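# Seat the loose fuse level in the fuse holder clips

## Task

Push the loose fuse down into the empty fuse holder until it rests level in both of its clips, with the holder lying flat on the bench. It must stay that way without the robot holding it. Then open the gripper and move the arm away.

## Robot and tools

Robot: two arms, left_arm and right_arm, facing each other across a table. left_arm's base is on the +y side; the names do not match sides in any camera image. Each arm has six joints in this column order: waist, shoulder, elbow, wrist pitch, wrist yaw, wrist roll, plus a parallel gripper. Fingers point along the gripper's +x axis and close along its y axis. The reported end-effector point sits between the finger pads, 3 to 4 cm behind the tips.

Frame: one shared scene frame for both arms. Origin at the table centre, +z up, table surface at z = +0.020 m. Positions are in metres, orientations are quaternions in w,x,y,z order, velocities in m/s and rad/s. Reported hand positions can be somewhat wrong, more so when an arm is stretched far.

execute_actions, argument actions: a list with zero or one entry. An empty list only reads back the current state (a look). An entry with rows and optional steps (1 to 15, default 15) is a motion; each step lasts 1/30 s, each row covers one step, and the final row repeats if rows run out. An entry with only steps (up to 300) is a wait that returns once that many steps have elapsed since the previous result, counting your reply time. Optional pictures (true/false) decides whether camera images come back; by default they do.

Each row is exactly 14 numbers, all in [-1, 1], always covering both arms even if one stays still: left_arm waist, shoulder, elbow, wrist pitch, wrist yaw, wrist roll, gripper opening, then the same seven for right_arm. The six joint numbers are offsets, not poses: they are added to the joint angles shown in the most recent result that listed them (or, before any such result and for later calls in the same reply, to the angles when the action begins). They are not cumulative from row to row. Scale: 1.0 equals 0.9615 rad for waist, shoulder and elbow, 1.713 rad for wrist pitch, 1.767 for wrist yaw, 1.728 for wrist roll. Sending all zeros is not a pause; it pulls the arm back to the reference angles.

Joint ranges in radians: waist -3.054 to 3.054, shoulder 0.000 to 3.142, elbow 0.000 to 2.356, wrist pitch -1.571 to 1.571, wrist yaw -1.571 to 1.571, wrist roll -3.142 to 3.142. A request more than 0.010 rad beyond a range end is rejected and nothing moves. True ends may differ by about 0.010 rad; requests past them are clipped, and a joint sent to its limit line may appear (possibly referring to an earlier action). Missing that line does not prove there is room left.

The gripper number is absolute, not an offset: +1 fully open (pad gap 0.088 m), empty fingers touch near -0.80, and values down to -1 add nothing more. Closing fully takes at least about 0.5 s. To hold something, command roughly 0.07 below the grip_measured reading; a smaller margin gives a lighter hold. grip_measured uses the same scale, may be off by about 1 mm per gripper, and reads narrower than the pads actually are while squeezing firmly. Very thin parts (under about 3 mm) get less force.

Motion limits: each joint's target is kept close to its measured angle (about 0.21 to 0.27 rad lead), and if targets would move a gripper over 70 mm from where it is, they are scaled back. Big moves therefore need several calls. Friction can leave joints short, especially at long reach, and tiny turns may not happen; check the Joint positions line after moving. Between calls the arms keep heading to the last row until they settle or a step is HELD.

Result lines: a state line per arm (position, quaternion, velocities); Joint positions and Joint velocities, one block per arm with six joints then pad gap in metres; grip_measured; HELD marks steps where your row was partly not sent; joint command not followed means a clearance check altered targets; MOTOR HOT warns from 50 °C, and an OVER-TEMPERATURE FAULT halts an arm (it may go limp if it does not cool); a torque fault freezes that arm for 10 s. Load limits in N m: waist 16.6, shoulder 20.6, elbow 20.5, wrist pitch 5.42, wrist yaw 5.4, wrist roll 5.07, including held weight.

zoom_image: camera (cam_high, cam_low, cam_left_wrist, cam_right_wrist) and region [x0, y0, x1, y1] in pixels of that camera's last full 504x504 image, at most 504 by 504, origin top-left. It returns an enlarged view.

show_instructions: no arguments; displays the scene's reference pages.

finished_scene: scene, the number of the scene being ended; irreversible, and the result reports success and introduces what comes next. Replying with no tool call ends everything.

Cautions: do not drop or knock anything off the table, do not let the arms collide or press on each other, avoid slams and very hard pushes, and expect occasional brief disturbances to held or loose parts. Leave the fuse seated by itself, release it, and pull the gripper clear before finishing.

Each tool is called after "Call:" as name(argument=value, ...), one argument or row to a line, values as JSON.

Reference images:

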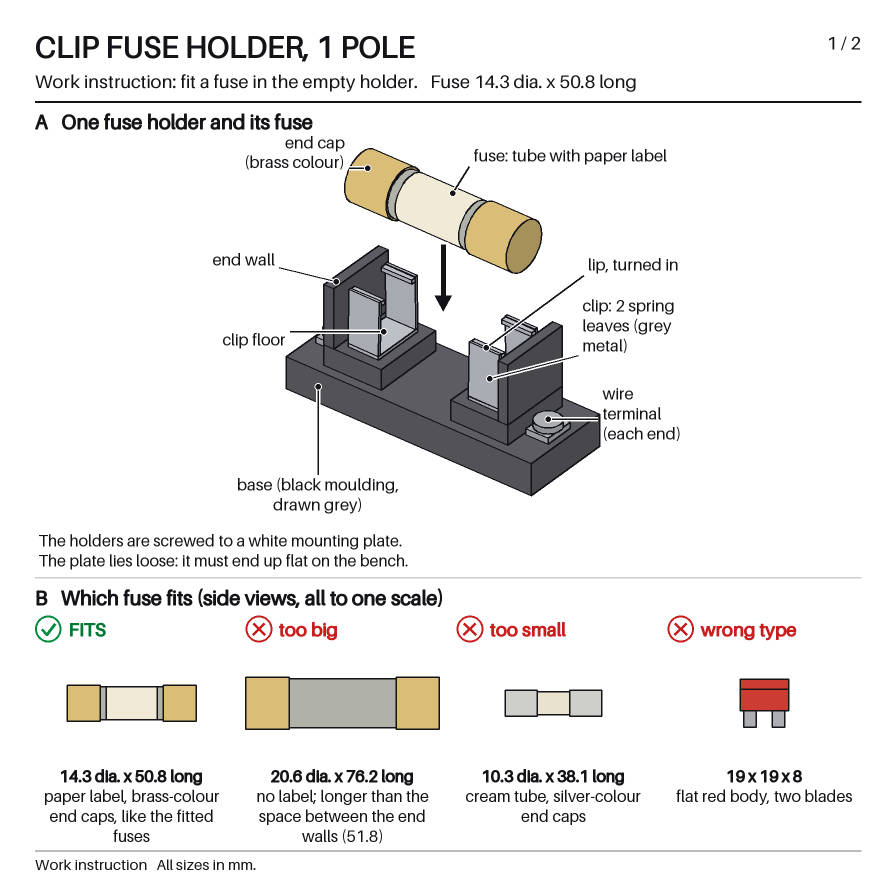

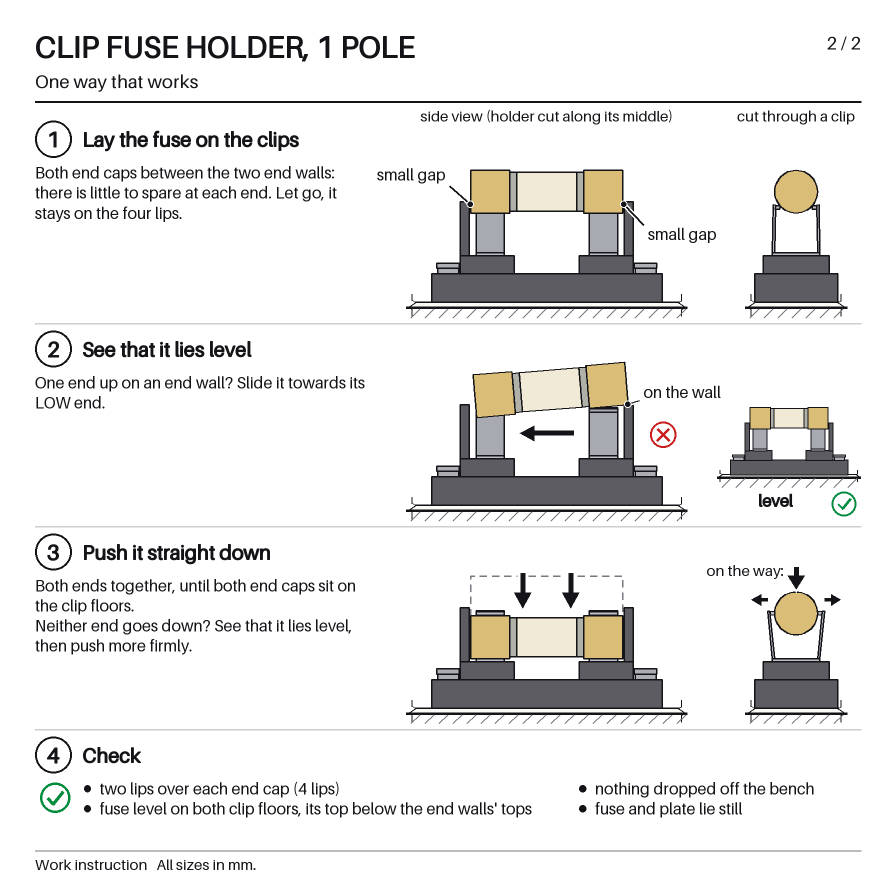

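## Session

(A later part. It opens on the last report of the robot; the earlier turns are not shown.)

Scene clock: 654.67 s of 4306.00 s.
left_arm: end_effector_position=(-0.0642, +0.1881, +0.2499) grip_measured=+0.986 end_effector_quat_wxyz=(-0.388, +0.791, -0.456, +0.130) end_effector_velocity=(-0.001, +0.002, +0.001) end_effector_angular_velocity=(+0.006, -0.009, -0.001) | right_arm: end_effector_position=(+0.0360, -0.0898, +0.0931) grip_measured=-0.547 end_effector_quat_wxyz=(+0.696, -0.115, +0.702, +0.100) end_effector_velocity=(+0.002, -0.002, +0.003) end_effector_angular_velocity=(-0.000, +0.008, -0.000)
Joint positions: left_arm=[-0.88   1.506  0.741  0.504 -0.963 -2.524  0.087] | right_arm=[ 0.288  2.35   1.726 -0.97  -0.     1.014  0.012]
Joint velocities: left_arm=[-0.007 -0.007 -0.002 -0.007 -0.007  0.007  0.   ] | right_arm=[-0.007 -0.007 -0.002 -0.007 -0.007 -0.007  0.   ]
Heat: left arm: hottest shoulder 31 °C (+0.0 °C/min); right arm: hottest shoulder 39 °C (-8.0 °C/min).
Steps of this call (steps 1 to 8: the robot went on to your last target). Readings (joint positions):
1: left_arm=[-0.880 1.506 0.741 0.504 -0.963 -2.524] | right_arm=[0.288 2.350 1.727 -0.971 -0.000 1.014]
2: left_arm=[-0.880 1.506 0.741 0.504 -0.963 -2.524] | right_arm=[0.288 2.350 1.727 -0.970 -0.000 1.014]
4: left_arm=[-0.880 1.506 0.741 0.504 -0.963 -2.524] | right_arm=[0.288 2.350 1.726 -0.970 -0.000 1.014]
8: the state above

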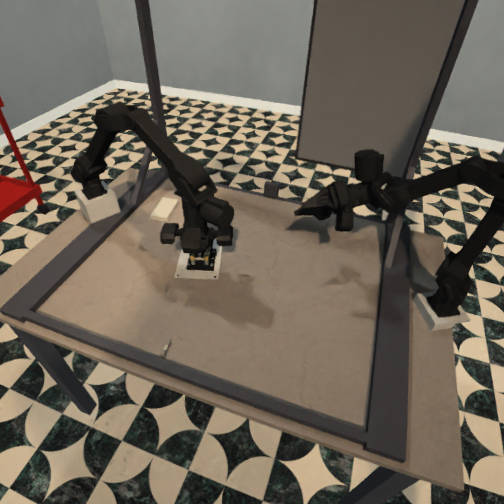

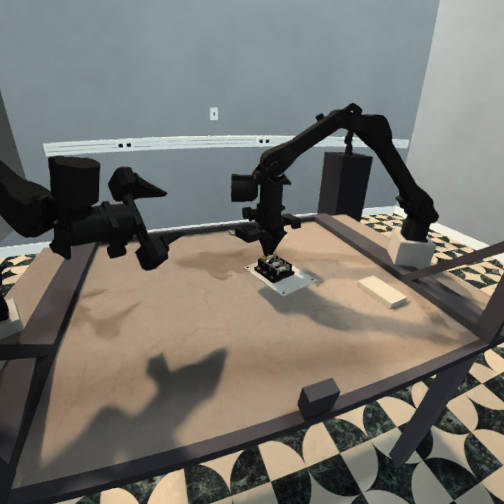

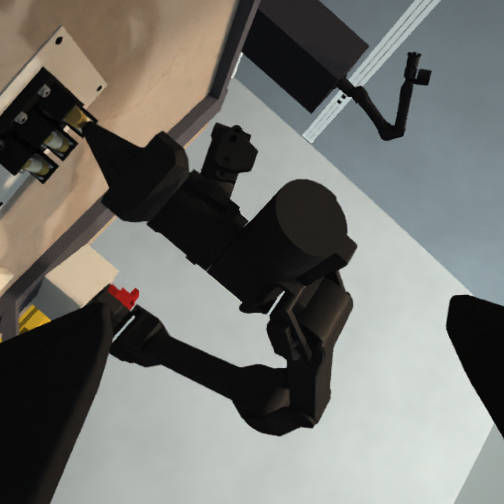

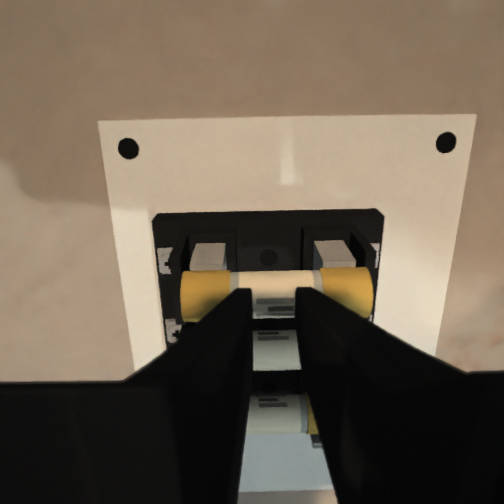

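Call:
execute_actions(
  actions=[
    {"rows": [[0,0,0,0,0,0,1, 0,0.115,-0.061,0.008,0,0,-0.55],[0,0,0,0,0,0,1, 0,0.118,-0.061,0.011,0,0,-0.55],[0,0,0,0,0,0,1, 0,0.121,-0.061,0.014,0,0,-0.55],[0,0,0,0,0,0,1, 0,0.124,-0.061,0.017,0,0,-0.55],[0,0,0,0,0,0,1, 0,0.127,-0.061,0.020,0,0,-0.55],[0,0,0,0,0,0,1, 0,0.130,-0.061,0.023,0,0,-0.55],[0,0,0,0,0,0,1, 0,0.133,-0.061,0.026,0,0,-0.55],[0,0,0,0,0,0,1, 0,0.136,-0.061,0.029,0,0,-0.55],[0,0,0,0,0,0,1, 0,0.139,-0.061,0.032,0,0,-0.55],[0,0,0,0,0,0,1, 0,0.142,-0.061,0.035,0,0,-0.55],[0,0,0,0,0,0,1, 0,0.145,-0.061,0.038,0,0,-0.55]], "steps": 15},
  ],
  pictures=false,
)

Call:
execute_actions(
  actions=[
    {"steps": 10},
  ],
)

Call:
zoom_image(
  camera="cam_left_wrist",
  region=[30, 80, 130, 180],
)

Scene clock: 693.10 s of 4306.00 s.
left_arm: end_effector_position=(-0.0642, +0.1881, +0.2499) grip_measured=+0.986 end_effector_quat_wxyz=(-0.388, +0.791, -0.456, +0.130) end_effector_velocity=(+0.003, +0.002, -0.003) end_effector_angular_velocity=(+0.007, -0.000, +0.011) | right_arm: end_effector_position=(+0.0360, -0.0895, +0.0909) grip_measured=-0.547 end_effector_quat_wxyz=(+0.696, -0.113, +0.702, +0.101) end_effector_velocity=(-0.004, -0.008, -0.002) end_effector_angular_velocity=(-0.025, +0.029, -0.010)
Joint positions: left_arm=[-0.88   1.506  0.741  0.504 -0.963 -2.524  0.087] | right_arm=[ 0.288  2.351  1.72  -0.959 -0.001  1.014  0.012]
Joint velocities: left_arm=[ 0.002 -0.002 -0.007 -0.007 -0.007 -0.007 -0.   ] | right_arm=[-0.002 -0.002 -0.012 -0.022 -0.022  0.007 -0.   ]
Heat: left arm: hottest shoulder 31 °C (+0.0 °C/min); right arm: hottest shoulder 34 °C (-10.1 °C/min).
Steps of this call (steps 1 to 15: the robot went on to your last target; steps 16 to 90: nothing new was sent; then 34.93 s passed at rest; steps 91 to 105: all 15 steps of this action). Readings (joint positions):
91: left_arm=[-0.880 1.506 0.741 0.504 -0.963 -2.524] | right_arm=[0.288 2.350 1.726 -0.970 -0.000 1.014]
92: left_arm=[-0.880 1.506 0.741 0.504 -0.963 -2.524] | right_arm=[0.288 2.350 1.726 -0.970 -0.000 1.014]
94: left_arm=[-0.880 1.506 0.741 0.504 -0.963 -2.524] | right_arm=[0.288 2.350 1.726 -0.969 -0.000 1.014]
98: left_arm=[-0.880 1.506 0.741 0.504 -0.963 -2.524] | right_arm=[0.288 2.351 1.724 -0.965 -0.000 1.014]
105: the state above

Scene clock: 693.43 s of 4306.00 s.
left_arm: end_effector_position=(-0.0642, +0.1881, +0.2499) grip_measured=+0.986 end_effector_quat_wxyz=(-0.388, +0.791, -0.456, +0.130) end_effector_velocity=(-0.002, -0.000, -0.003) end_effector_angular_velocity=(+0.008, +0.003, -0.008) | right_arm: end_effector_position=(+0.0360, -0.0896, +0.0907) grip_measured=-0.547 end_effector_quat_wxyz=(+0.696, -0.113, +0.702, +0.101) end_effector_velocity=(-0.006, -0.004, +0.001) end_effector_angular_velocity=(-0.016, +0.027, +0.009)
Joint positions: left_arm=[-0.88   1.506  0.741  0.504 -0.963 -2.524  0.087] | right_arm=[ 0.288  2.351  1.719 -0.958 -0.001  1.014  0.012]
Joint velocities: left_arm=[-0.002  0.002 -0.002 -0.007  0.007 -0.007 -0.   ] | right_arm=[ 0.002 -0.002 -0.002 -0.022 -0.022 -0.007  0.   ]
Heat: left arm: hottest shoulder 31 °C (+0.0 °C/min); right arm: hottest shoulder 34 °C (-10.1 °C/min).
Steps of this call (steps 1 to 10: the robot went on to your last target). Readings (joint positions):
1: left_arm=[-0.880 1.506 0.741 0.504 -0.963 -2.524] | right_arm=[0.288 2.351 1.720 -0.958 -0.001 1.014]
2: left_arm=[-0.880 1.506 0.741 0.504 -0.963 -2.524] | right_arm=[0.288 2.351 1.720 -0.958 -0.001 1.014]
4: left_arm=[-0.880 1.506 0.741 0.504 -0.963 -2.524] | right_arm=[0.288 2.351 1.719 -0.958 -0.001 1.014]
8: left_arm=[-0.880 1.506 0.741 0.504 -0.963 -2.524] | right_arm=[0.288 2.351 1.719 -0.958 -0.001 1.014]
10: the state above

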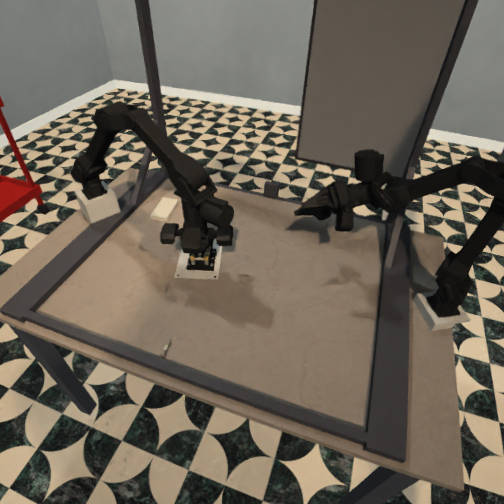

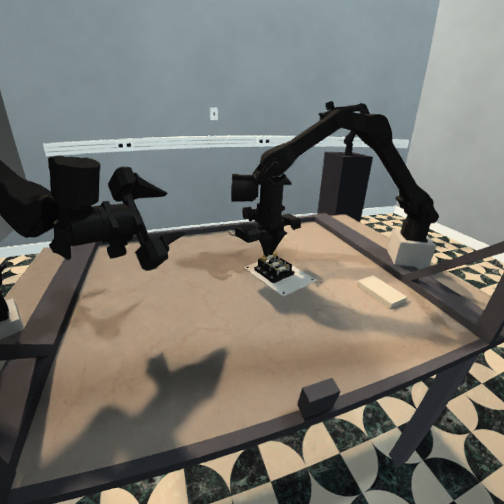

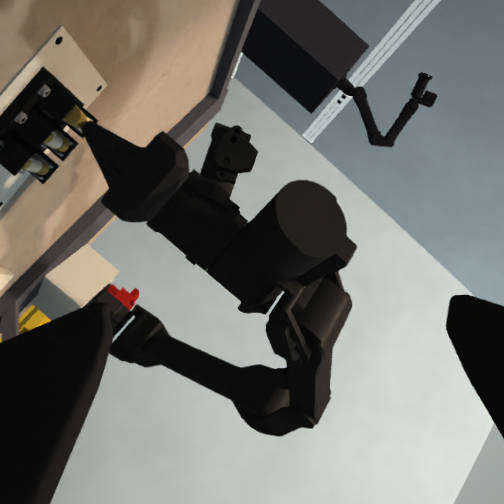

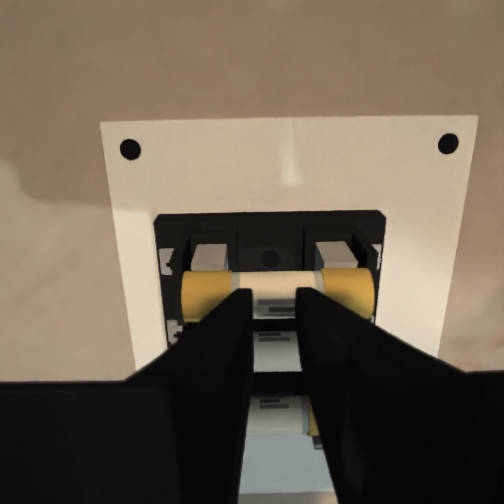

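Region (30, 80, 130, 180) of cam_left_wrist's 504x504 image, scaled by 5.040, with more detail than that image has.

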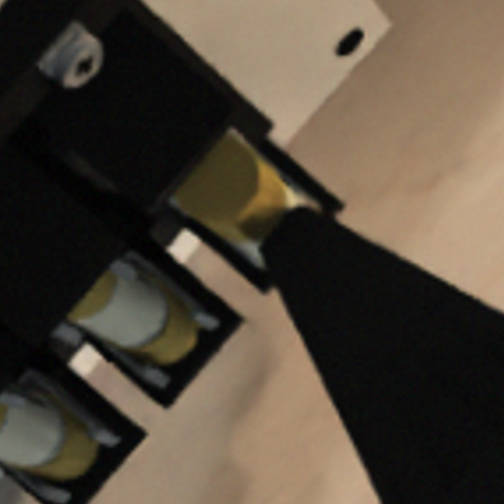

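Call:
zoom_image(
  camera="cam_right_wrist",
  region=[290, 200, 410, 330],
)

Call:
zoom_image(
  camera="cam_right_wrist",
  region=[140, 200, 260, 330],
)

Call:
zoom_image(
  camera="cam_high",
  region=[170, 235, 230, 285],
)

Region (290, 200, 410, 330) of cam_right_wrist's 504x504 image, scaled by 3.877, with more detail than that image has; it fills the left 465 columns of this view, and the rest is white.

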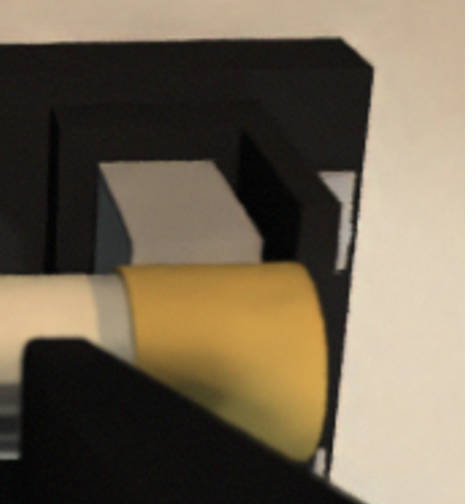

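Region (140, 200, 260, 330) of cam_right_wrist's 504x504 image, scaled by 3.877, with more detail than that image has; it fills the left 465 columns of this view, and the rest is white.

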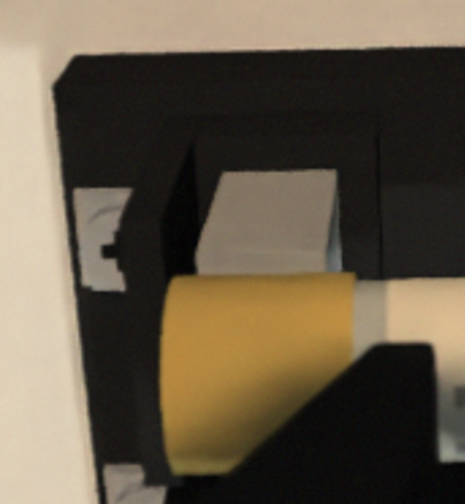

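Region (170, 235, 230, 285) of cam_high's 504x504 image, scaled by 8.400, with more detail than that image has.

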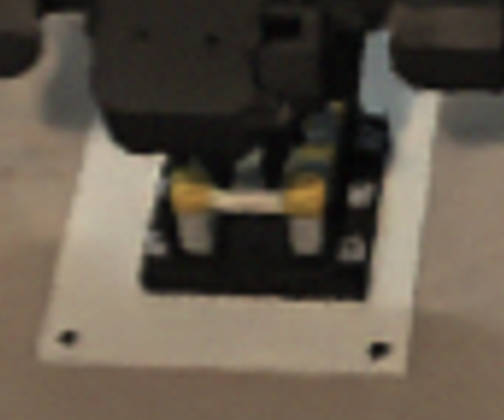

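Call:
execute_actions(
  actions=[
    {"rows": [[0,0,0,0,0,0,1, 0,0.10,-0.04,0.02,0,0,-0.55],[0,0,0,0,0,0,1, 0,0.075,-0.028,0.012,0,0,-0.55],[0,0,0,0,0,0,1, 0,0.05,-0.015,0.004,0,0,-0.55],[0,0,0,0,0,0,1, 0,0.025,0,-0.004,0,0,-0.55],[0,0,0,0,0,0,1, 0,0,0.015,-0.010,0,0,-0.55],[0,0,0,0,0,0,1, 0,-0.02,0.03,-0.016,0,0,-0.55],[0,0,0,0,0,0,1, 0,-0.03,0.042,-0.023,0,0,-0.55],[0,0,0,0,0,0,1, 0,-0.0375,0.051,-0.0292,0,0,-0.55],[0,0,0,0,0,0,1, 0,-0.0375,0.051,-0.0292,0,0,-0.55],[0,0,0,0,0,0,1, 0,-0.0375,0.051,-0.0292,0,0,-0.55],[0,0,0,0,0,0,1, 0,-0.0375,0.051,-0.0292,0,0,-0.55],[0,0,0,0,0,0,1, 0,-0.0375,0.051,-0.0292,0,0,-0.55],[0,0,0,0,0,0,1, 0,-0.0375,0.051,-0.0292,0,0,-0.55],[0,0,0,0,0,0,1, 0,-0.0375,0.051,-0.0292,0,0,-0.55],[0,0,0,0,0,0,1, 0,-0.0375,0.051,-0.0292,0,0,0.6]], "steps": 15},
  ],
  pictures=false,
)

Call:
execute_actions(
  actions=[
    {"steps": 18},
  ],
)

Scene clock: 795.10 s of 4306.00 s.
left_arm: end_effector_position=(-0.0642, +0.1881, +0.2499) grip_measured=+0.986 end_effector_quat_wxyz=(-0.388, +0.791, -0.456, +0.130) end_effector_velocity=(-0.002, +0.002, -0.001) end_effector_angular_velocity=(+0.002, +0.001, +0.001) | right_arm: end_effector_position=(+0.0370, -0.0860, +0.1087) grip_measured=-0.500 end_effector_quat_wxyz=(+0.698, -0.109, +0.700, +0.105) end_effector_velocity=(-0.001, -0.004, +0.004) end_effector_angular_velocity=(-0.023, -0.002, -0.005)
Joint positions: left_arm=[-0.88   1.506  0.741  0.504 -0.963 -2.524  0.087] | right_arm=[ 0.288  2.329  1.755 -1.004 -0.001  1.014  0.015]
Joint velocities: left_arm=[-0.007 -0.002 -0.002 -0.007 -0.007 -0.007 -0.   ] | right_arm=[ 0.002 -0.002  0.012 -0.037  0.007  0.007  0.175]
Heat: left arm: hottest shoulder 31 °C (+0.0 °C/min); right arm: hottest wrist pitch 66 °C (+16.1 °C/min). Fold the right arm in close to its base before you think long.
MOTOR HOT: a motor of the right arm reached 50 °C. Now the hottest motor of the right arm, joint 4 (wrist pitch), reports 66 °C. The temperature limit of the motors' drives, at which the controller stops that arm, is 95 °C. To cool a motor, set the load down, stop pushing, or move to a pose that needs little force.
Steps of this call (steps 1 to 15: the robot went on to your last target; steps 16 to 90: nothing new was sent; then 98.17 s passed at rest; steps 91 to 105: all 15 steps of this action). Readings (joint positions):
91: left_arm=[-0.880 1.506 0.741 0.504 -0.963 -2.524] | right_arm=[0.288 2.348 1.719 -0.958 -0.001 1.014]
92: left_arm=[-0.880 1.506 0.741 0.504 -0.963 -2.524] | right_arm=[0.288 2.344 1.720 -0.958 -0.001 1.014]
94: left_arm=[-0.880 1.506 0.741 0.504 -0.963 -2.524] | right_arm=[0.288 2.335 1.723 -0.961 -0.001 1.014]
98: left_arm=[-0.880 1.506 0.741 0.504 -0.963 -2.524] | right_arm=[0.288 2.329 1.744 -0.980 -0.001 1.014]
105: the state above

Scene clock: 795.70 s of 4306.00 s.
left_arm: end_effector_position=(-0.0642, +0.1881, +0.2499) grip_measured=+0.986 end_effector_quat_wxyz=(-0.388, +0.791, -0.456, +0.130) end_effector_velocity=(-0.002, +0.000, +0.003) end_effector_angular_velocity=(-0.024, +0.021, +0.003) | right_arm: end_effector_position=(+0.0369, -0.0860, +0.1090) grip_measured=+0.596 end_effector_quat_wxyz=(+0.698, -0.110, +0.700, +0.105) end_effector_velocity=(-0.003, -0.001, +0.003) end_effector_angular_velocity=(+0.003, +0.022, +0.005)
Joint positions: left_arm=[-0.88   1.506  0.741  0.504 -0.963 -2.524  0.087] | right_arm=[ 0.288  2.329  1.757 -1.006 -0.001  1.014  0.068]
Joint velocities: left_arm=[-0.007 -0.002  0.002  0.007 -0.007 -0.022 -0.   ] | right_arm=[-0.002 -0.007 -0.002 -0.007 -0.022 -0.007  0.001]
Heat: left arm: hottest shoulder 31 °C (+0.0 °C/min); right arm: hottest wrist pitch 65 °C (+14.2 °C/min). Fold the right arm in close to its base before you think long.
MOTOR HOT: still on. Now the hottest motor of the right arm, joint 4 (wrist pitch), reports 65 °C; a drive's own limit is 95 °C.
Steps of this call (steps 1 to 15: the robot went on to your last target; steps 16 to 18: nothing new was sent). Readings (joint positions):
1: left_arm=[-0.880 1.506 0.741 0.504 -0.963 -2.524] | right_arm=[0.288 2.329 1.756 -1.005 -0.001 1.014]
2: left_arm=[-0.880 1.506 0.741 0.504 -0.963 -2.524] | right_arm=[0.288 2.329 1.757 -1.005 -0.001 1.014]
4: left_arm=[-0.880 1.506 0.741 0.504 -0.963 -2.524] | right_arm=[0.288 2.329 1.757 -1.006 -0.001 1.014]
8: left_arm=[-0.880 1.506 0.741 0.504 -0.963 -2.524] | right_arm=[0.288 2.329 1.757 -1.006 -0.001 1.014]
18: the state above
All arms were judged still, so your last target was given up. Only a new action makes them travel on or press farther. Fingers that are still opening or closing keep moving.

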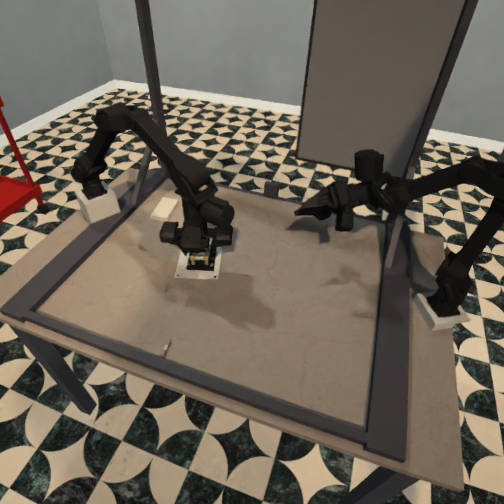

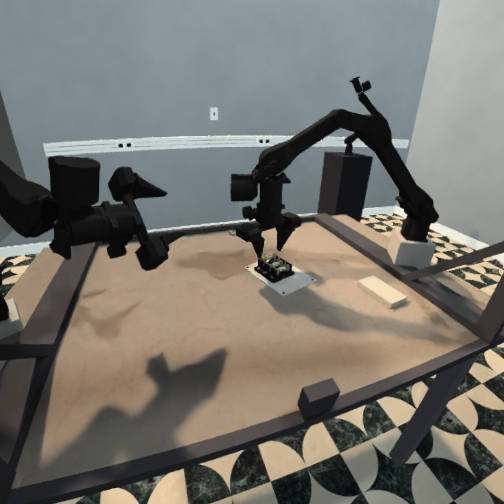

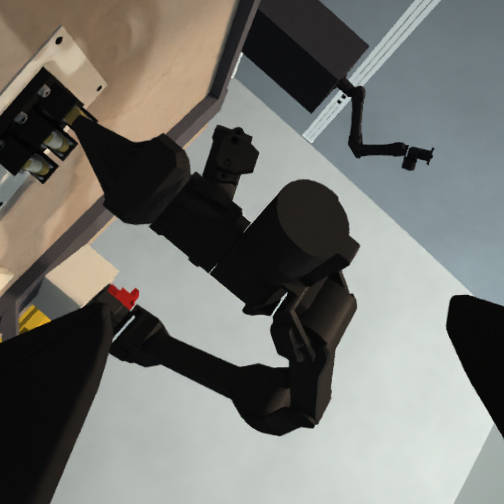

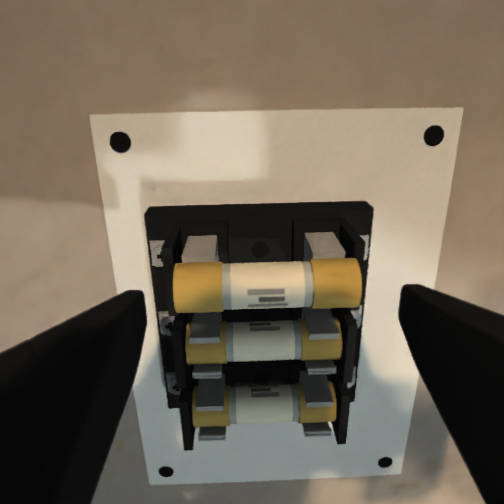

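Call:
execute_actions(
  actions=[
    {"rows": [[0,0,0,0,0,0,1, 0,0.010,-0.012,0.010,0,0,0.6],[0,0,0,0,0,0,1, 0,0.017,-0.02,0.018,0,0,0.6],[0,0,0,0,0,0,1, 0,0.024,-0.028,0.026,0,0,0.6],[0,0,0,0,0,0,1, 0,0.031,-0.036,0.034,0,0,0.6],[0,0,0,0,0,0,1, 0,0.037,-0.044,0.042,0,0,0.6],[0,0,0,0,0,0,1, 0,0.0425,-0.051,0.0485,0,0,0.6],[0,0,0,0,0,0,1, 0,0.0425,-0.051,0.0485,0,0,0.6],[0,0,0,0,0,0,1, 0,0.0425,-0.051,0.0485,0,0,0.6],[0,0,0,0,0,0,1, 0,0.0425,-0.051,0.0485,0,0,0.56],[0,0,0,0,0,0,1, 0,0.0425,-0.051,0.0485,0,0,0.52],[0,0,0,0,0,0,1, 0,0.0425,-0.051,0.0485,0,0,0.48],[0,0,0,0,0,0,1, 0,0.0425,-0.051,0.0485,0,0,0.44],[0,0,0,0,0,0,1, 0,0.0425,-0.051,0.0485,0,0,0.41],[0,0,0,0,0,0,1, 0,0.0425,-0.051,0.0485,0,0,0.38],[0,0,0,0,0,0,1, 0,0.0425,-0.051,0.0485,0,0,0.35]], "steps": 15},
  ],
  pictures=false,
)

Call:
execute_actions(
  actions=[
    {"steps": 12},
  ],
)

Scene clock: 811.57 s of 4306.00 s.
left_arm: end_effector_position=(-0.0642, +0.1881, +0.2499) grip_measured=+0.986 end_effector_quat_wxyz=(-0.388, +0.791, -0.456, +0.130) end_effector_velocity=(+0.000, +0.001, -0.001) end_effector_angular_velocity=(+0.002, +0.001, +0.006) | right_arm: end_effector_position=(+0.0370, -0.0854, +0.0837) grip_measured=+0.430 end_effector_quat_wxyz=(+0.698, -0.108, +0.700, +0.106) end_effector_velocity=(-0.000, +0.007, -0.002) end_effector_angular_velocity=(+0.033, -0.001, +0.010)
Joint positions: left_arm=[-0.88   1.506  0.741  0.504 -0.963 -2.524  0.087] | right_arm=[ 0.288  2.365  1.715 -0.923 -0.001  1.014  0.06 ]
Joint velocities: left_arm=[-0.002 -0.002 -0.002 -0.007 -0.007 -0.007 -0.   ] | right_arm=[ 0.002  0.002 -0.002  0.037 -0.007 -0.007 -0.044]
Heat: left arm: hottest shoulder 31 °C (+0.0 °C/min); right arm: hottest wrist pitch 54 °C (-2.0 °C/min). Fold the right arm in close to its base before you think long.
MOTOR HOT: still on. Now the hottest motor of the right arm, joint 4 (wrist pitch), reports 54 °C; a drive's own limit is 95 °C.
Steps of this call (steps 1 to 90: nothing new was sent; then 12.37 s passed at rest; steps 91 to 105: all 15 steps of this action). Readings (joint positions):
91: left_arm=[-0.880 1.506 0.741 0.504 -0.963 -2.524] | right_arm=[0.288 2.329 1.757 -1.006 -0.001 1.014]
92: left_arm=[-0.880 1.506 0.741 0.504 -0.963 -2.524] | right_arm=[0.288 2.329 1.756 -1.000 -0.001 1.014]
94: left_arm=[-0.880 1.506 0.741 0.504 -0.963 -2.524] | right_arm=[0.288 2.332 1.749 -0.976 -0.001 1.014]
98: left_arm=[-0.880 1.506 0.741 0.504 -0.963 -2.524] | right_arm=[0.288 2.351 1.726 -0.939 -0.001 1.014]
105: the state above

Scene clock: 811.97 s of 4306.00 s.
left_arm: end_effector_position=(-0.0642, +0.1881, +0.2499) grip_measured=+0.986 end_effector_quat_wxyz=(-0.388, +0.791, -0.456, +0.130) end_effector_velocity=(+0.000, +0.001, -0.001) end_effector_angular_velocity=(+0.002, +0.001, +0.006) | right_arm: end_effector_position=(+0.0368, -0.0849, +0.0837) grip_measured=+0.365 end_effector_quat_wxyz=(+0.698, -0.107, +0.700, +0.107) end_effector_velocity=(-0.000, -0.000, -0.001) end_effector_angular_velocity=(+0.004, +0.006, -0.010)
Joint positions: left_arm=[-0.88   1.506  0.741  0.504 -0.963 -2.524  0.087] | right_arm=[ 0.288  2.365  1.715 -0.921 -0.002  1.014  0.057]
Joint velocities: left_arm=[-0.002 -0.002 -0.002 -0.007 -0.007 -0.007 -0.   ] | right_arm=[-0.002 -0.002 -0.007  0.007 -0.007  0.007 -0.   ]
Heat: left arm: hottest shoulder 31 °C (+0.0 °C/min); right arm: hottest wrist pitch 54 °C (-2.0 °C/min). Fold the right arm in close to its base before you think long.
MOTOR HOT: still on. Now the hottest motor of the right arm, joint 4 (wrist pitch), reports 54 °C; a drive's own limit is 95 °C.
Steps of this call (steps 1 to 12: the robot went on to your last target). Readings (joint positions):
1: left_arm=[-0.880 1.506 0.741 0.504 -0.963 -2.524] | right_arm=[0.288 2.365 1.715 -0.922 -0.002 1.014]
2: left_arm=[-0.880 1.506 0.741 0.504 -0.963 -2.524] | right_arm=[0.288 2.365 1.715 -0.921 -0.002 1.014]
4: left_arm=[-0.880 1.506 0.741 0.504 -0.963 -2.524] | right_arm=[0.288 2.365 1.715 -0.921 -0.002 1.014]
8: left_arm=[-0.880 1.506 0.741 0.504 -0.963 -2.524] | right_arm=[0.288 2.365 1.715 -0.921 -0.002 1.014]
12: the state above

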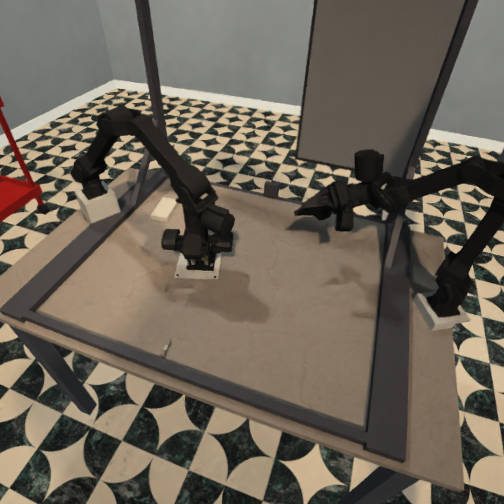

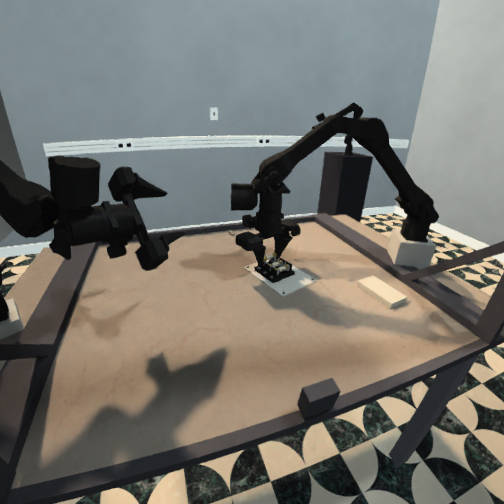

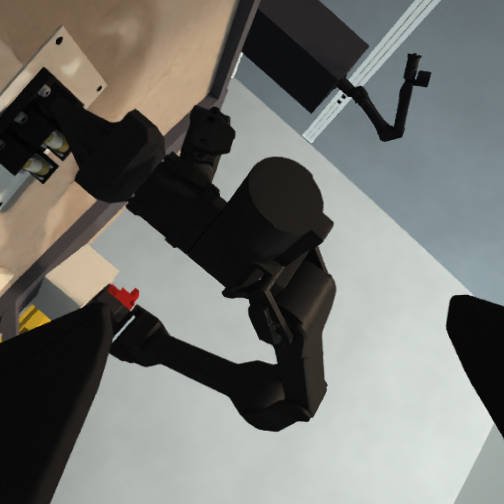

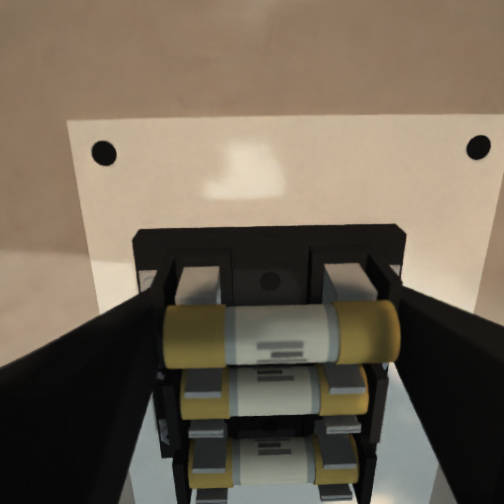

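Call:
execute_actions(
  actions=[
    {"rows": [[0,0,0,0,0,0,1, -0.002,-0.015,-0.021,0.0045,0,0,0.33],[0,0,0,0,0,0,1, -0.006,-0.027,-0.042,0.010,0,0,0.33],[0,0,0,0,0,0,1, -0.012,-0.044,-0.073,0.018,0,0,0.33],[0,0,0,0,0,0,1, -0.019,-0.065,-0.112,0.028,0,0,0.33],[0,0,0,0,0,0,1, -0.027,-0.089,-0.156,0.039,0,0,0.33],[0,0,0,0,0,0,1, -0.035,-0.115,-0.203,0.051,0,0,0.33],[0,0,0,0,0,0,1, -0.044,-0.140,-0.249,0.063,0,0,0.33],[0,0,0,0,0,0,1, -0.051,-0.163,-0.290,0.0725,0,0,0.33],[0,0,0,0,0,0,1, -0.060,-0.187,-0.331,0.082,0,0,0.33],[0,0,0,0,0,0,1, -0.068,-0.209,-0.370,0.0915,0,0,0.33],[0,0,0,0,0,0,1, -0.075,-0.228,-0.404,0.100,0,0,0.33],[0,0,0,0,0,0,1, -0.081,-0.246,-0.435,0.107,0,0,0.33],[0,0,0,0,0,0,1, -0.087,-0.262,-0.463,0.114,0,0,0.33],[0,0,0,0,0,0,1, -0.091,-0.274,-0.483,0.119,0,0,0.33],[0,0,0,0,0,0,1, -0.0936,-0.2804,-0.4943,0.1214,0,0,0.33]], "steps": 15},
  ],
  pictures=false,
)

Call:
execute_actions(
  actions=[
    {"steps": 14},
  ],
)

Scene clock: 853.13 s of 4306.00 s.
left_arm: end_effector_position=(-0.0642, +0.1881, +0.2499) grip_measured=+0.986 end_effector_quat_wxyz=(-0.388, +0.791, -0.456, +0.130) end_effector_velocity=(-0.002, +0.000, -0.001) end_effector_angular_velocity=(+0.003, +0.005, -0.008) | right_arm: end_effector_position=(+0.0472, -0.1600, +0.0817) grip_measured=+0.358 end_effector_quat_wxyz=(+0.702, -0.080, +0.704, +0.080) end_effector_velocity=(+0.010, -0.160, -0.007) end_effector_angular_velocity=(-0.083, +0.021, -0.142)
Joint positions: left_arm=[-0.88   1.506  0.741  0.504 -0.963 -2.524  0.087] | right_arm=[ 0.21   2.136  1.305 -0.741 -0.002  1.014  0.057]
Joint velocities: left_arm=[-0.002 -0.002 -0.002 -0.007  0.007 -0.007 -0.001] | right_arm=[-0.164 -0.393 -0.691  0.212  0.007 -0.022  0.   ]
Heat: left arm: hottest shoulder 32 °C (+1.0 °C/min); right arm: hottest shoulder 45 °C (-21.1 °C/min).
MOTOR HOT: cleared. Now the hottest motor of the right arm, joint 2 (shoulder), reports 45 °C.
Steps of this call (steps 1 to 15: the robot went on to your last target; steps 16 to 90: nothing new was sent; then 37.67 s passed at rest; steps 91 to 105: all 15 steps of this action). Readings (joint positions):
91: left_arm=[-0.880 1.506 0.741 0.504 -0.963 -2.524] | right_arm=[0.288 2.365 1.714 -0.921 -0.002 1.014]
92: left_arm=[-0.880 1.506 0.741 0.504 -0.963 -2.524] | right_arm=[0.288 2.362 1.709 -0.916 -0.002 1.014]
94: left_arm=[-0.880 1.506 0.741 0.504 -0.963 -2.524] | right_arm=[0.287 2.344 1.679 -0.893 -0.002 1.014]
98: left_arm=[-0.880 1.506 0.741 0.504 -0.963 -2.524] | right_arm=[0.267 2.272 1.545 -0.839 -0.002 1.014]
105: the state above

Scene clock: 853.60 s of 4306.00 s.
left_arm: end_effector_position=(-0.0642, +0.1881, +0.2499) grip_measured=+0.986 end_effector_quat_wxyz=(-0.388, +0.791, -0.456, +0.130) end_effector_velocity=(+0.000, +0.001, +0.001) end_effector_angular_velocity=(-0.012, +0.007, +0.006) | right_arm: end_effector_position=(+0.0478, -0.1691, +0.0818) grip_measured=+0.358 end_effector_quat_wxyz=(+0.703, -0.075, +0.702, +0.079) end_effector_velocity=(+0.002, +0.000, +0.000) end_effector_angular_velocity=(+0.009, +0.004, +0.000)
Joint positions: left_arm=[-0.88   1.506  0.741  0.504 -0.963 -2.524  0.087] | right_arm=[ 0.201  2.105  1.252 -0.713 -0.001  1.014  0.057]
Joint velocities: left_arm=[-0.002 -0.002 -0.002  0.007 -0.007 -0.007 -0.   ] | right_arm=[-0.007 -0.002 -0.002  0.007 -0.007 -0.007 -0.   ]
Heat: left arm: hottest shoulder 32 °C (+1.0 °C/min); right arm: hottest shoulder 45 °C (-21.3 °C/min).
Steps of this call (steps 1 to 14: the robot went on to your last target). Readings (joint positions):
1: left_arm=[-0.880 1.506 0.741 0.504 -0.963 -2.524] | right_arm=[0.206 2.125 1.285 -0.734 -0.002 1.014]
2: left_arm=[-0.880 1.506 0.741 0.504 -0.963 -2.524] | right_arm=[0.203 2.118 1.273 -0.729 -0.002 1.014]
4: left_arm=[-0.880 1.506 0.741 0.504 -0.963 -2.524] | right_arm=[0.201 2.110 1.260 -0.721 -0.002 1.014]
8: left_arm=[-0.880 1.506 0.741 0.504 -0.963 -2.524] | right_arm=[0.201 2.106 1.254 -0.715 -0.001 1.014]
14: the state above

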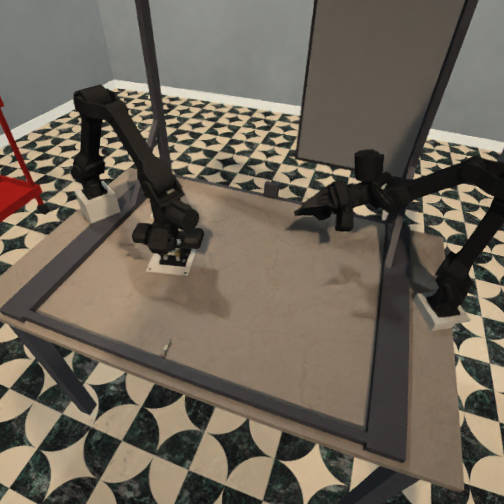

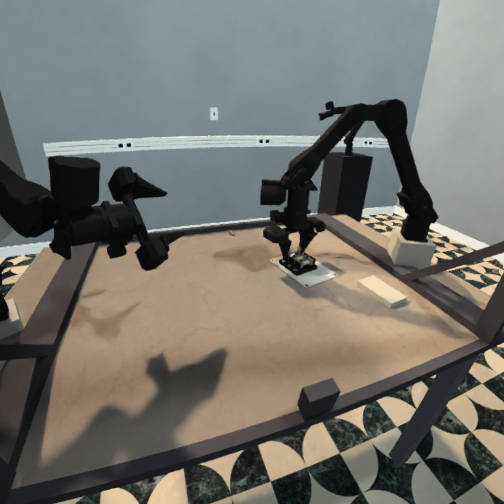

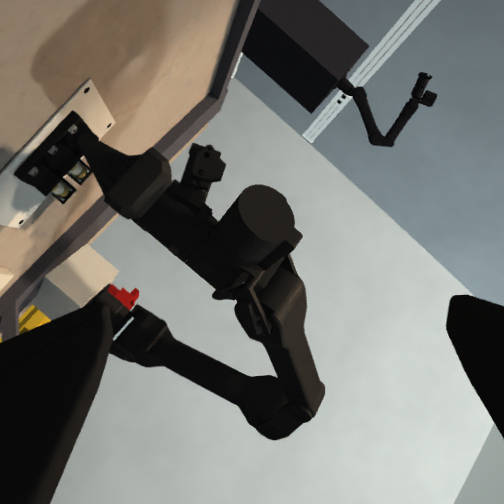

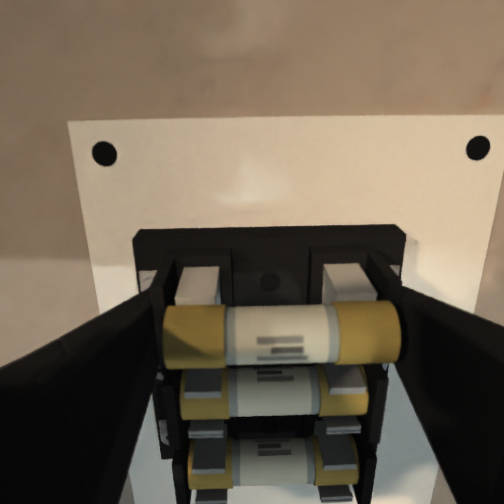

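Call:
execute_actions(
  actions=[],
)

Scene clock: 881.00 s of 4306.00 s.
left_arm: end_effector_position=(-0.0642, +0.1881, +0.2499) grip_measured=+0.986 end_effector_quat_wxyz=(-0.388, +0.791, -0.456, +0.130) end_effector_velocity=(+0.001, +0.002, -0.003) end_effector_angular_velocity=(+0.008, +0.008, +0.008) | right_arm: end_effector_position=(+0.0478, -0.1691, +0.0819) grip_measured=+0.358 end_effector_quat_wxyz=(+0.703, -0.075, +0.702, +0.079) end_effector_velocity=(-0.002, +0.002, +0.000) end_effector_angular_velocity=(+0.009, +0.005, -0.005)
Joint positions: left_arm=[-0.88   1.506  0.741  0.504 -0.963 -2.524  0.087] | right_arm=[ 0.201  2.104  1.252 -0.713 -0.001  1.014  0.057]
Joint velocities: left_arm=[-0.002 -0.002 -0.002 -0.022 -0.007 -0.022  0.   ] | right_arm=[ 0.002 -0.002 -0.002  0.007 -0.007  0.007  0.   ]
Heat: left arm: hottest shoulder 32 °C (+1.0 °C/min); right arm: hottest shoulder 46 °C (-2.0 °C/min).
Steps of this call (steps 1 to 30: the robot went on to your last target; steps 31 to 90: nothing new was sent; then 24.40 s passed at rest). Readings (joint positions):
1: left_arm=[-0.880 1.506 0.741 0.504 -0.963 -2.524] | right_arm=[0.201 2.105 1.252 -0.713 -0.001 1.014]
2: left_arm=[-0.880 1.506 0.741 0.504 -0.963 -2.524] | right_arm=[0.201 2.105 1.252 -0.713 -0.001 1.014]
4: left_arm=[-0.880 1.506 0.741 0.504 -0.963 -2.524] | right_arm=[0.201 2.104 1.252 -0.713 -0.001 1.014]
8: left_arm=[-0.880 1.506 0.741 0.504 -0.963 -2.524] | right_arm=[0.201 2.104 1.252 -0.713 -0.001 1.014]
90: the state above
All arms were judged still, so your last target was given up. Only a new action makes them travel on or press farther. Fingers that are still opening or closing keep moving.

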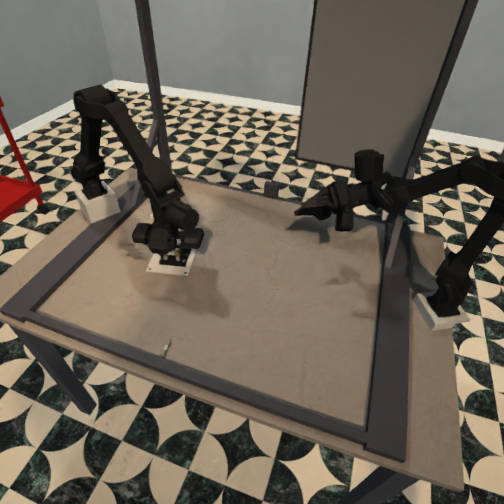

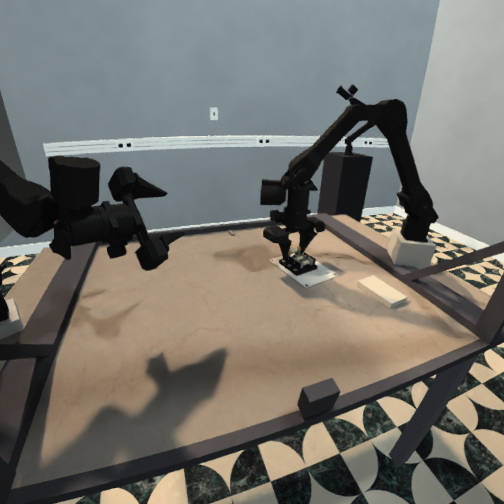

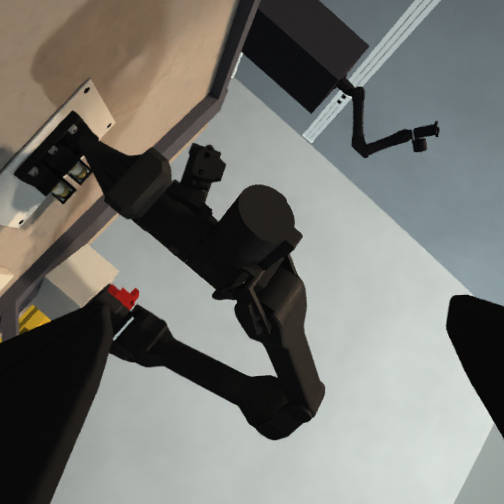

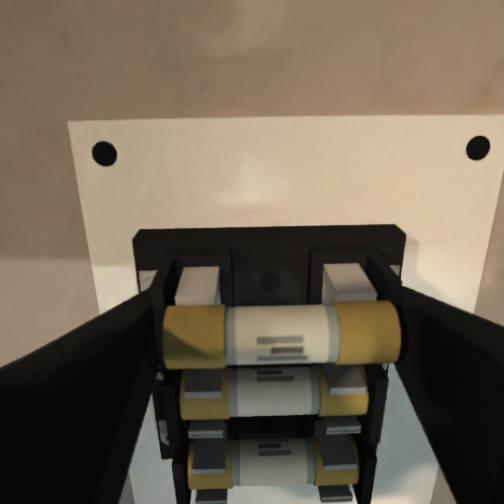

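Call:
execute_actions(
  actions=[
    {"rows": [[0,0,0,0,0,0,1,-0.0048,-0.0158,-0.0214,0.0041,0,0,0.33],[0,0,0,0,0,0,1,-0.0096,-0.0284,-0.0432,0.0087,0,0,0.33],[0,0,0,0,0,0,1,-0.0153,-0.0434,-0.0690,0.0143,0,0,0.33],[0,0,0,0,0,0,1,-0.0219,-0.0609,-0.0988,0.0206,0,0,0.33],[0,0,0,0,0,0,1,-0.0295,-0.0809,-0.1323,0.0276,0,0,0.33],[0,0,0,0,0,0,1,-0.0370,-0.1010,-0.1653,0.0345,0,0,0.33],[0,0,0,0,0,0,1,-0.0446,-0.1209,-0.1977,0.0411,0,0,0.33],[0,0,0,0,0,0,1,-0.0522,-0.1409,-0.2297,0.0476,0,0,0.33],[0,0,0,0,0,0,1,-0.0598,-0.1608,-0.2611,0.0538,0,0,0.33],[0,0,0,0,0,0,1,-0.0673,-0.1807,-0.2921,0.0600,0,0,0.33],[0,0,0,0,0,0,1,-0.0749,-0.2005,-0.3224,0.0658,0,0,0.33],[0,0,0,0,0,0,1,-0.0815,-0.2179,-0.3486,0.0708,0,0,0.33],[0,0,0,0,0,0,1,-0.0872,-0.2328,-0.3708,0.0749,0,0,0.33],[0,0,0,0,0,0,1,-0.0920,-0.2452,-0.3889,0.0783,0,0,0.33],[0,0,0,0,0,0,1,-0.0967,-0.2576,-0.4069,0.0816,0,0,0.33]], "steps": 15},
  ],
  pictures=false,
)

Call:
execute_actions(
  actions=[
    {"steps": 20},
  ],
)

Scene clock: 922.17 s of 4306.00 s.
left_arm: end_effector_position=(-0.0642, +0.1881, +0.2499) grip_measured=+0.986 end_effector_quat_wxyz=(-0.388, +0.791, -0.456, +0.130) end_effector_velocity=(-0.001, +0.002, +0.001) end_effector_angular_velocity=(+0.006, -0.009, -0.001) | right_arm: end_effector_position=(+0.0456, -0.2431, +0.0801) grip_measured=+0.358 end_effector_quat_wxyz=(+0.705, -0.049, +0.706, +0.050) end_effector_velocity=(-0.019, -0.160, -0.006) end_effector_angular_velocity=(-0.035, +0.023, -0.171)
Joint positions: left_arm=[-0.88   1.506  0.741  0.504 -0.963 -2.524  0.087] | right_arm=[ 0.124  1.899  0.924 -0.595 -0.002  1.014  0.057]
Joint velocities: left_arm=[-0.007 -0.007 -0.002 -0.007 -0.007  0.007 -0.   ] | right_arm=[-0.164 -0.427 -0.652  0.183 -0.007  0.007 -0.   ]
Heat: left arm: hottest shoulder 32 °C (+0.0 °C/min); right arm: hottest shoulder 46 °C (+1.0 °C/min).
Steps of this call (steps 1 to 90: nothing new was sent; then 37.67 s passed at rest; steps 91 to 105: all 15 steps of this action). Readings (joint positions):
91: left_arm=[-0.880 1.506 0.741 0.504 -0.963 -2.524] | right_arm=[0.201 2.103 1.251 -0.712 -0.001 1.014]
92: left_arm=[-0.880 1.506 0.741 0.504 -0.963 -2.524] | right_arm=[0.201 2.100 1.245 -0.707 -0.001 1.014]
94: left_arm=[-0.880 1.506 0.741 0.504 -0.963 -2.524] | right_arm=[0.197 2.083 1.219 -0.691 -0.002 1.014]
98: left_arm=[-0.880 1.506 0.741 0.504 -0.963 -2.524] | right_arm=[0.174 2.022 1.116 -0.659 -0.002 1.014]
105: the state above

Scene clock: 922.83 s of 4306.00 s.
left_arm: end_effector_position=(-0.0642, +0.1881, +0.2499) grip_measured=+0.986 end_effector_quat_wxyz=(-0.388, +0.791, -0.456, +0.130) end_effector_velocity=(-0.002, +0.002, -0.001) end_effector_angular_velocity=(+0.002, +0.001, +0.001) | right_arm: end_effector_position=(+0.0444, -0.2543, +0.0801) grip_measured=+0.358 end_effector_quat_wxyz=(+0.706, -0.044, +0.705, +0.047) end_effector_velocity=(-0.002, +0.002, +0.000) end_effector_angular_velocity=(+0.016, +0.017, +0.005)
Joint positions: left_arm=[-0.88   1.506  0.741  0.504 -0.963 -2.524  0.087] | right_arm=[ 0.112  1.863  0.872 -0.575 -0.001  1.014  0.057]
Joint velocities: left_arm=[-0.007 -0.002 -0.002 -0.007 -0.007 -0.007 -0.   ] | right_arm=[-0.002 -0.002 -0.002  0.007 -0.022 -0.007  0.   ]
Heat: left arm: hottest shoulder 32 °C (+0.0 °C/min); right arm: hottest shoulder 46 °C (+1.0 °C/min).
Steps of this call (steps 1 to 20: the robot went on to your last target). Readings (joint positions):
1: left_arm=[-0.880 1.506 0.741 0.504 -0.963 -2.524] | right_arm=[0.119 1.887 0.906 -0.590 -0.002 1.014]
2: left_arm=[-0.880 1.506 0.741 0.504 -0.963 -2.524] | right_arm=[0.115 1.879 0.893 -0.588 -0.001 1.014]
4: left_arm=[-0.880 1.506 0.741 0.504 -0.963 -2.524] | right_arm=[0.113 1.870 0.880 -0.582 -0.001 1.014]
8: left_arm=[-0.880 1.506 0.741 0.504 -0.963 -2.524] | right_arm=[0.112 1.865 0.874 -0.577 -0.001 1.014]
20: the state above

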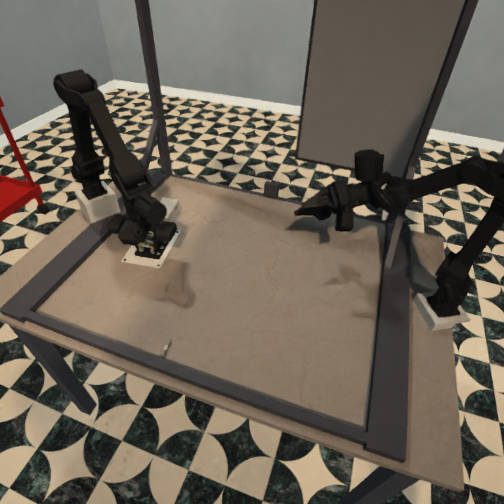

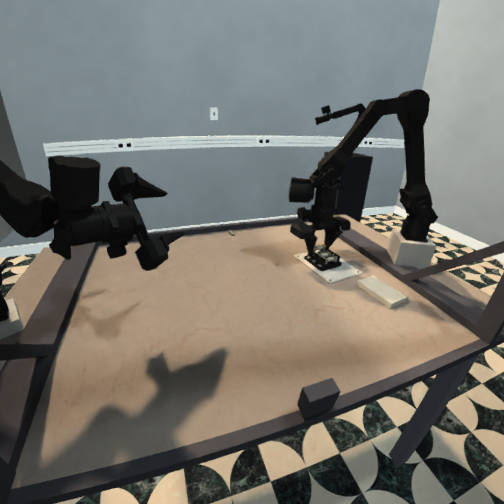

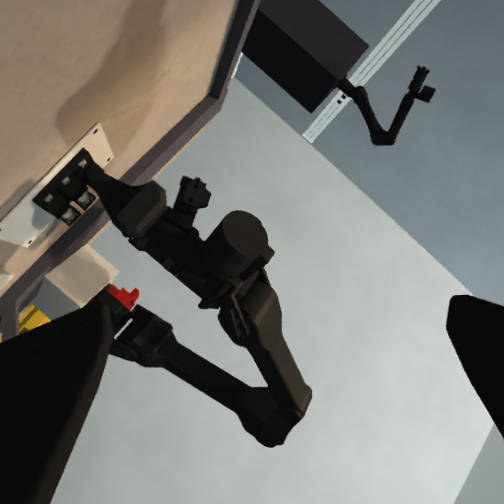

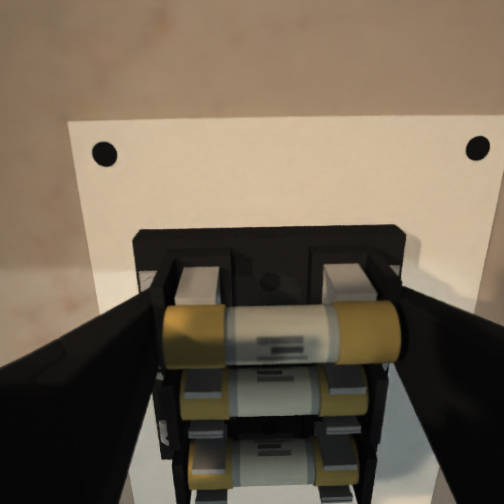

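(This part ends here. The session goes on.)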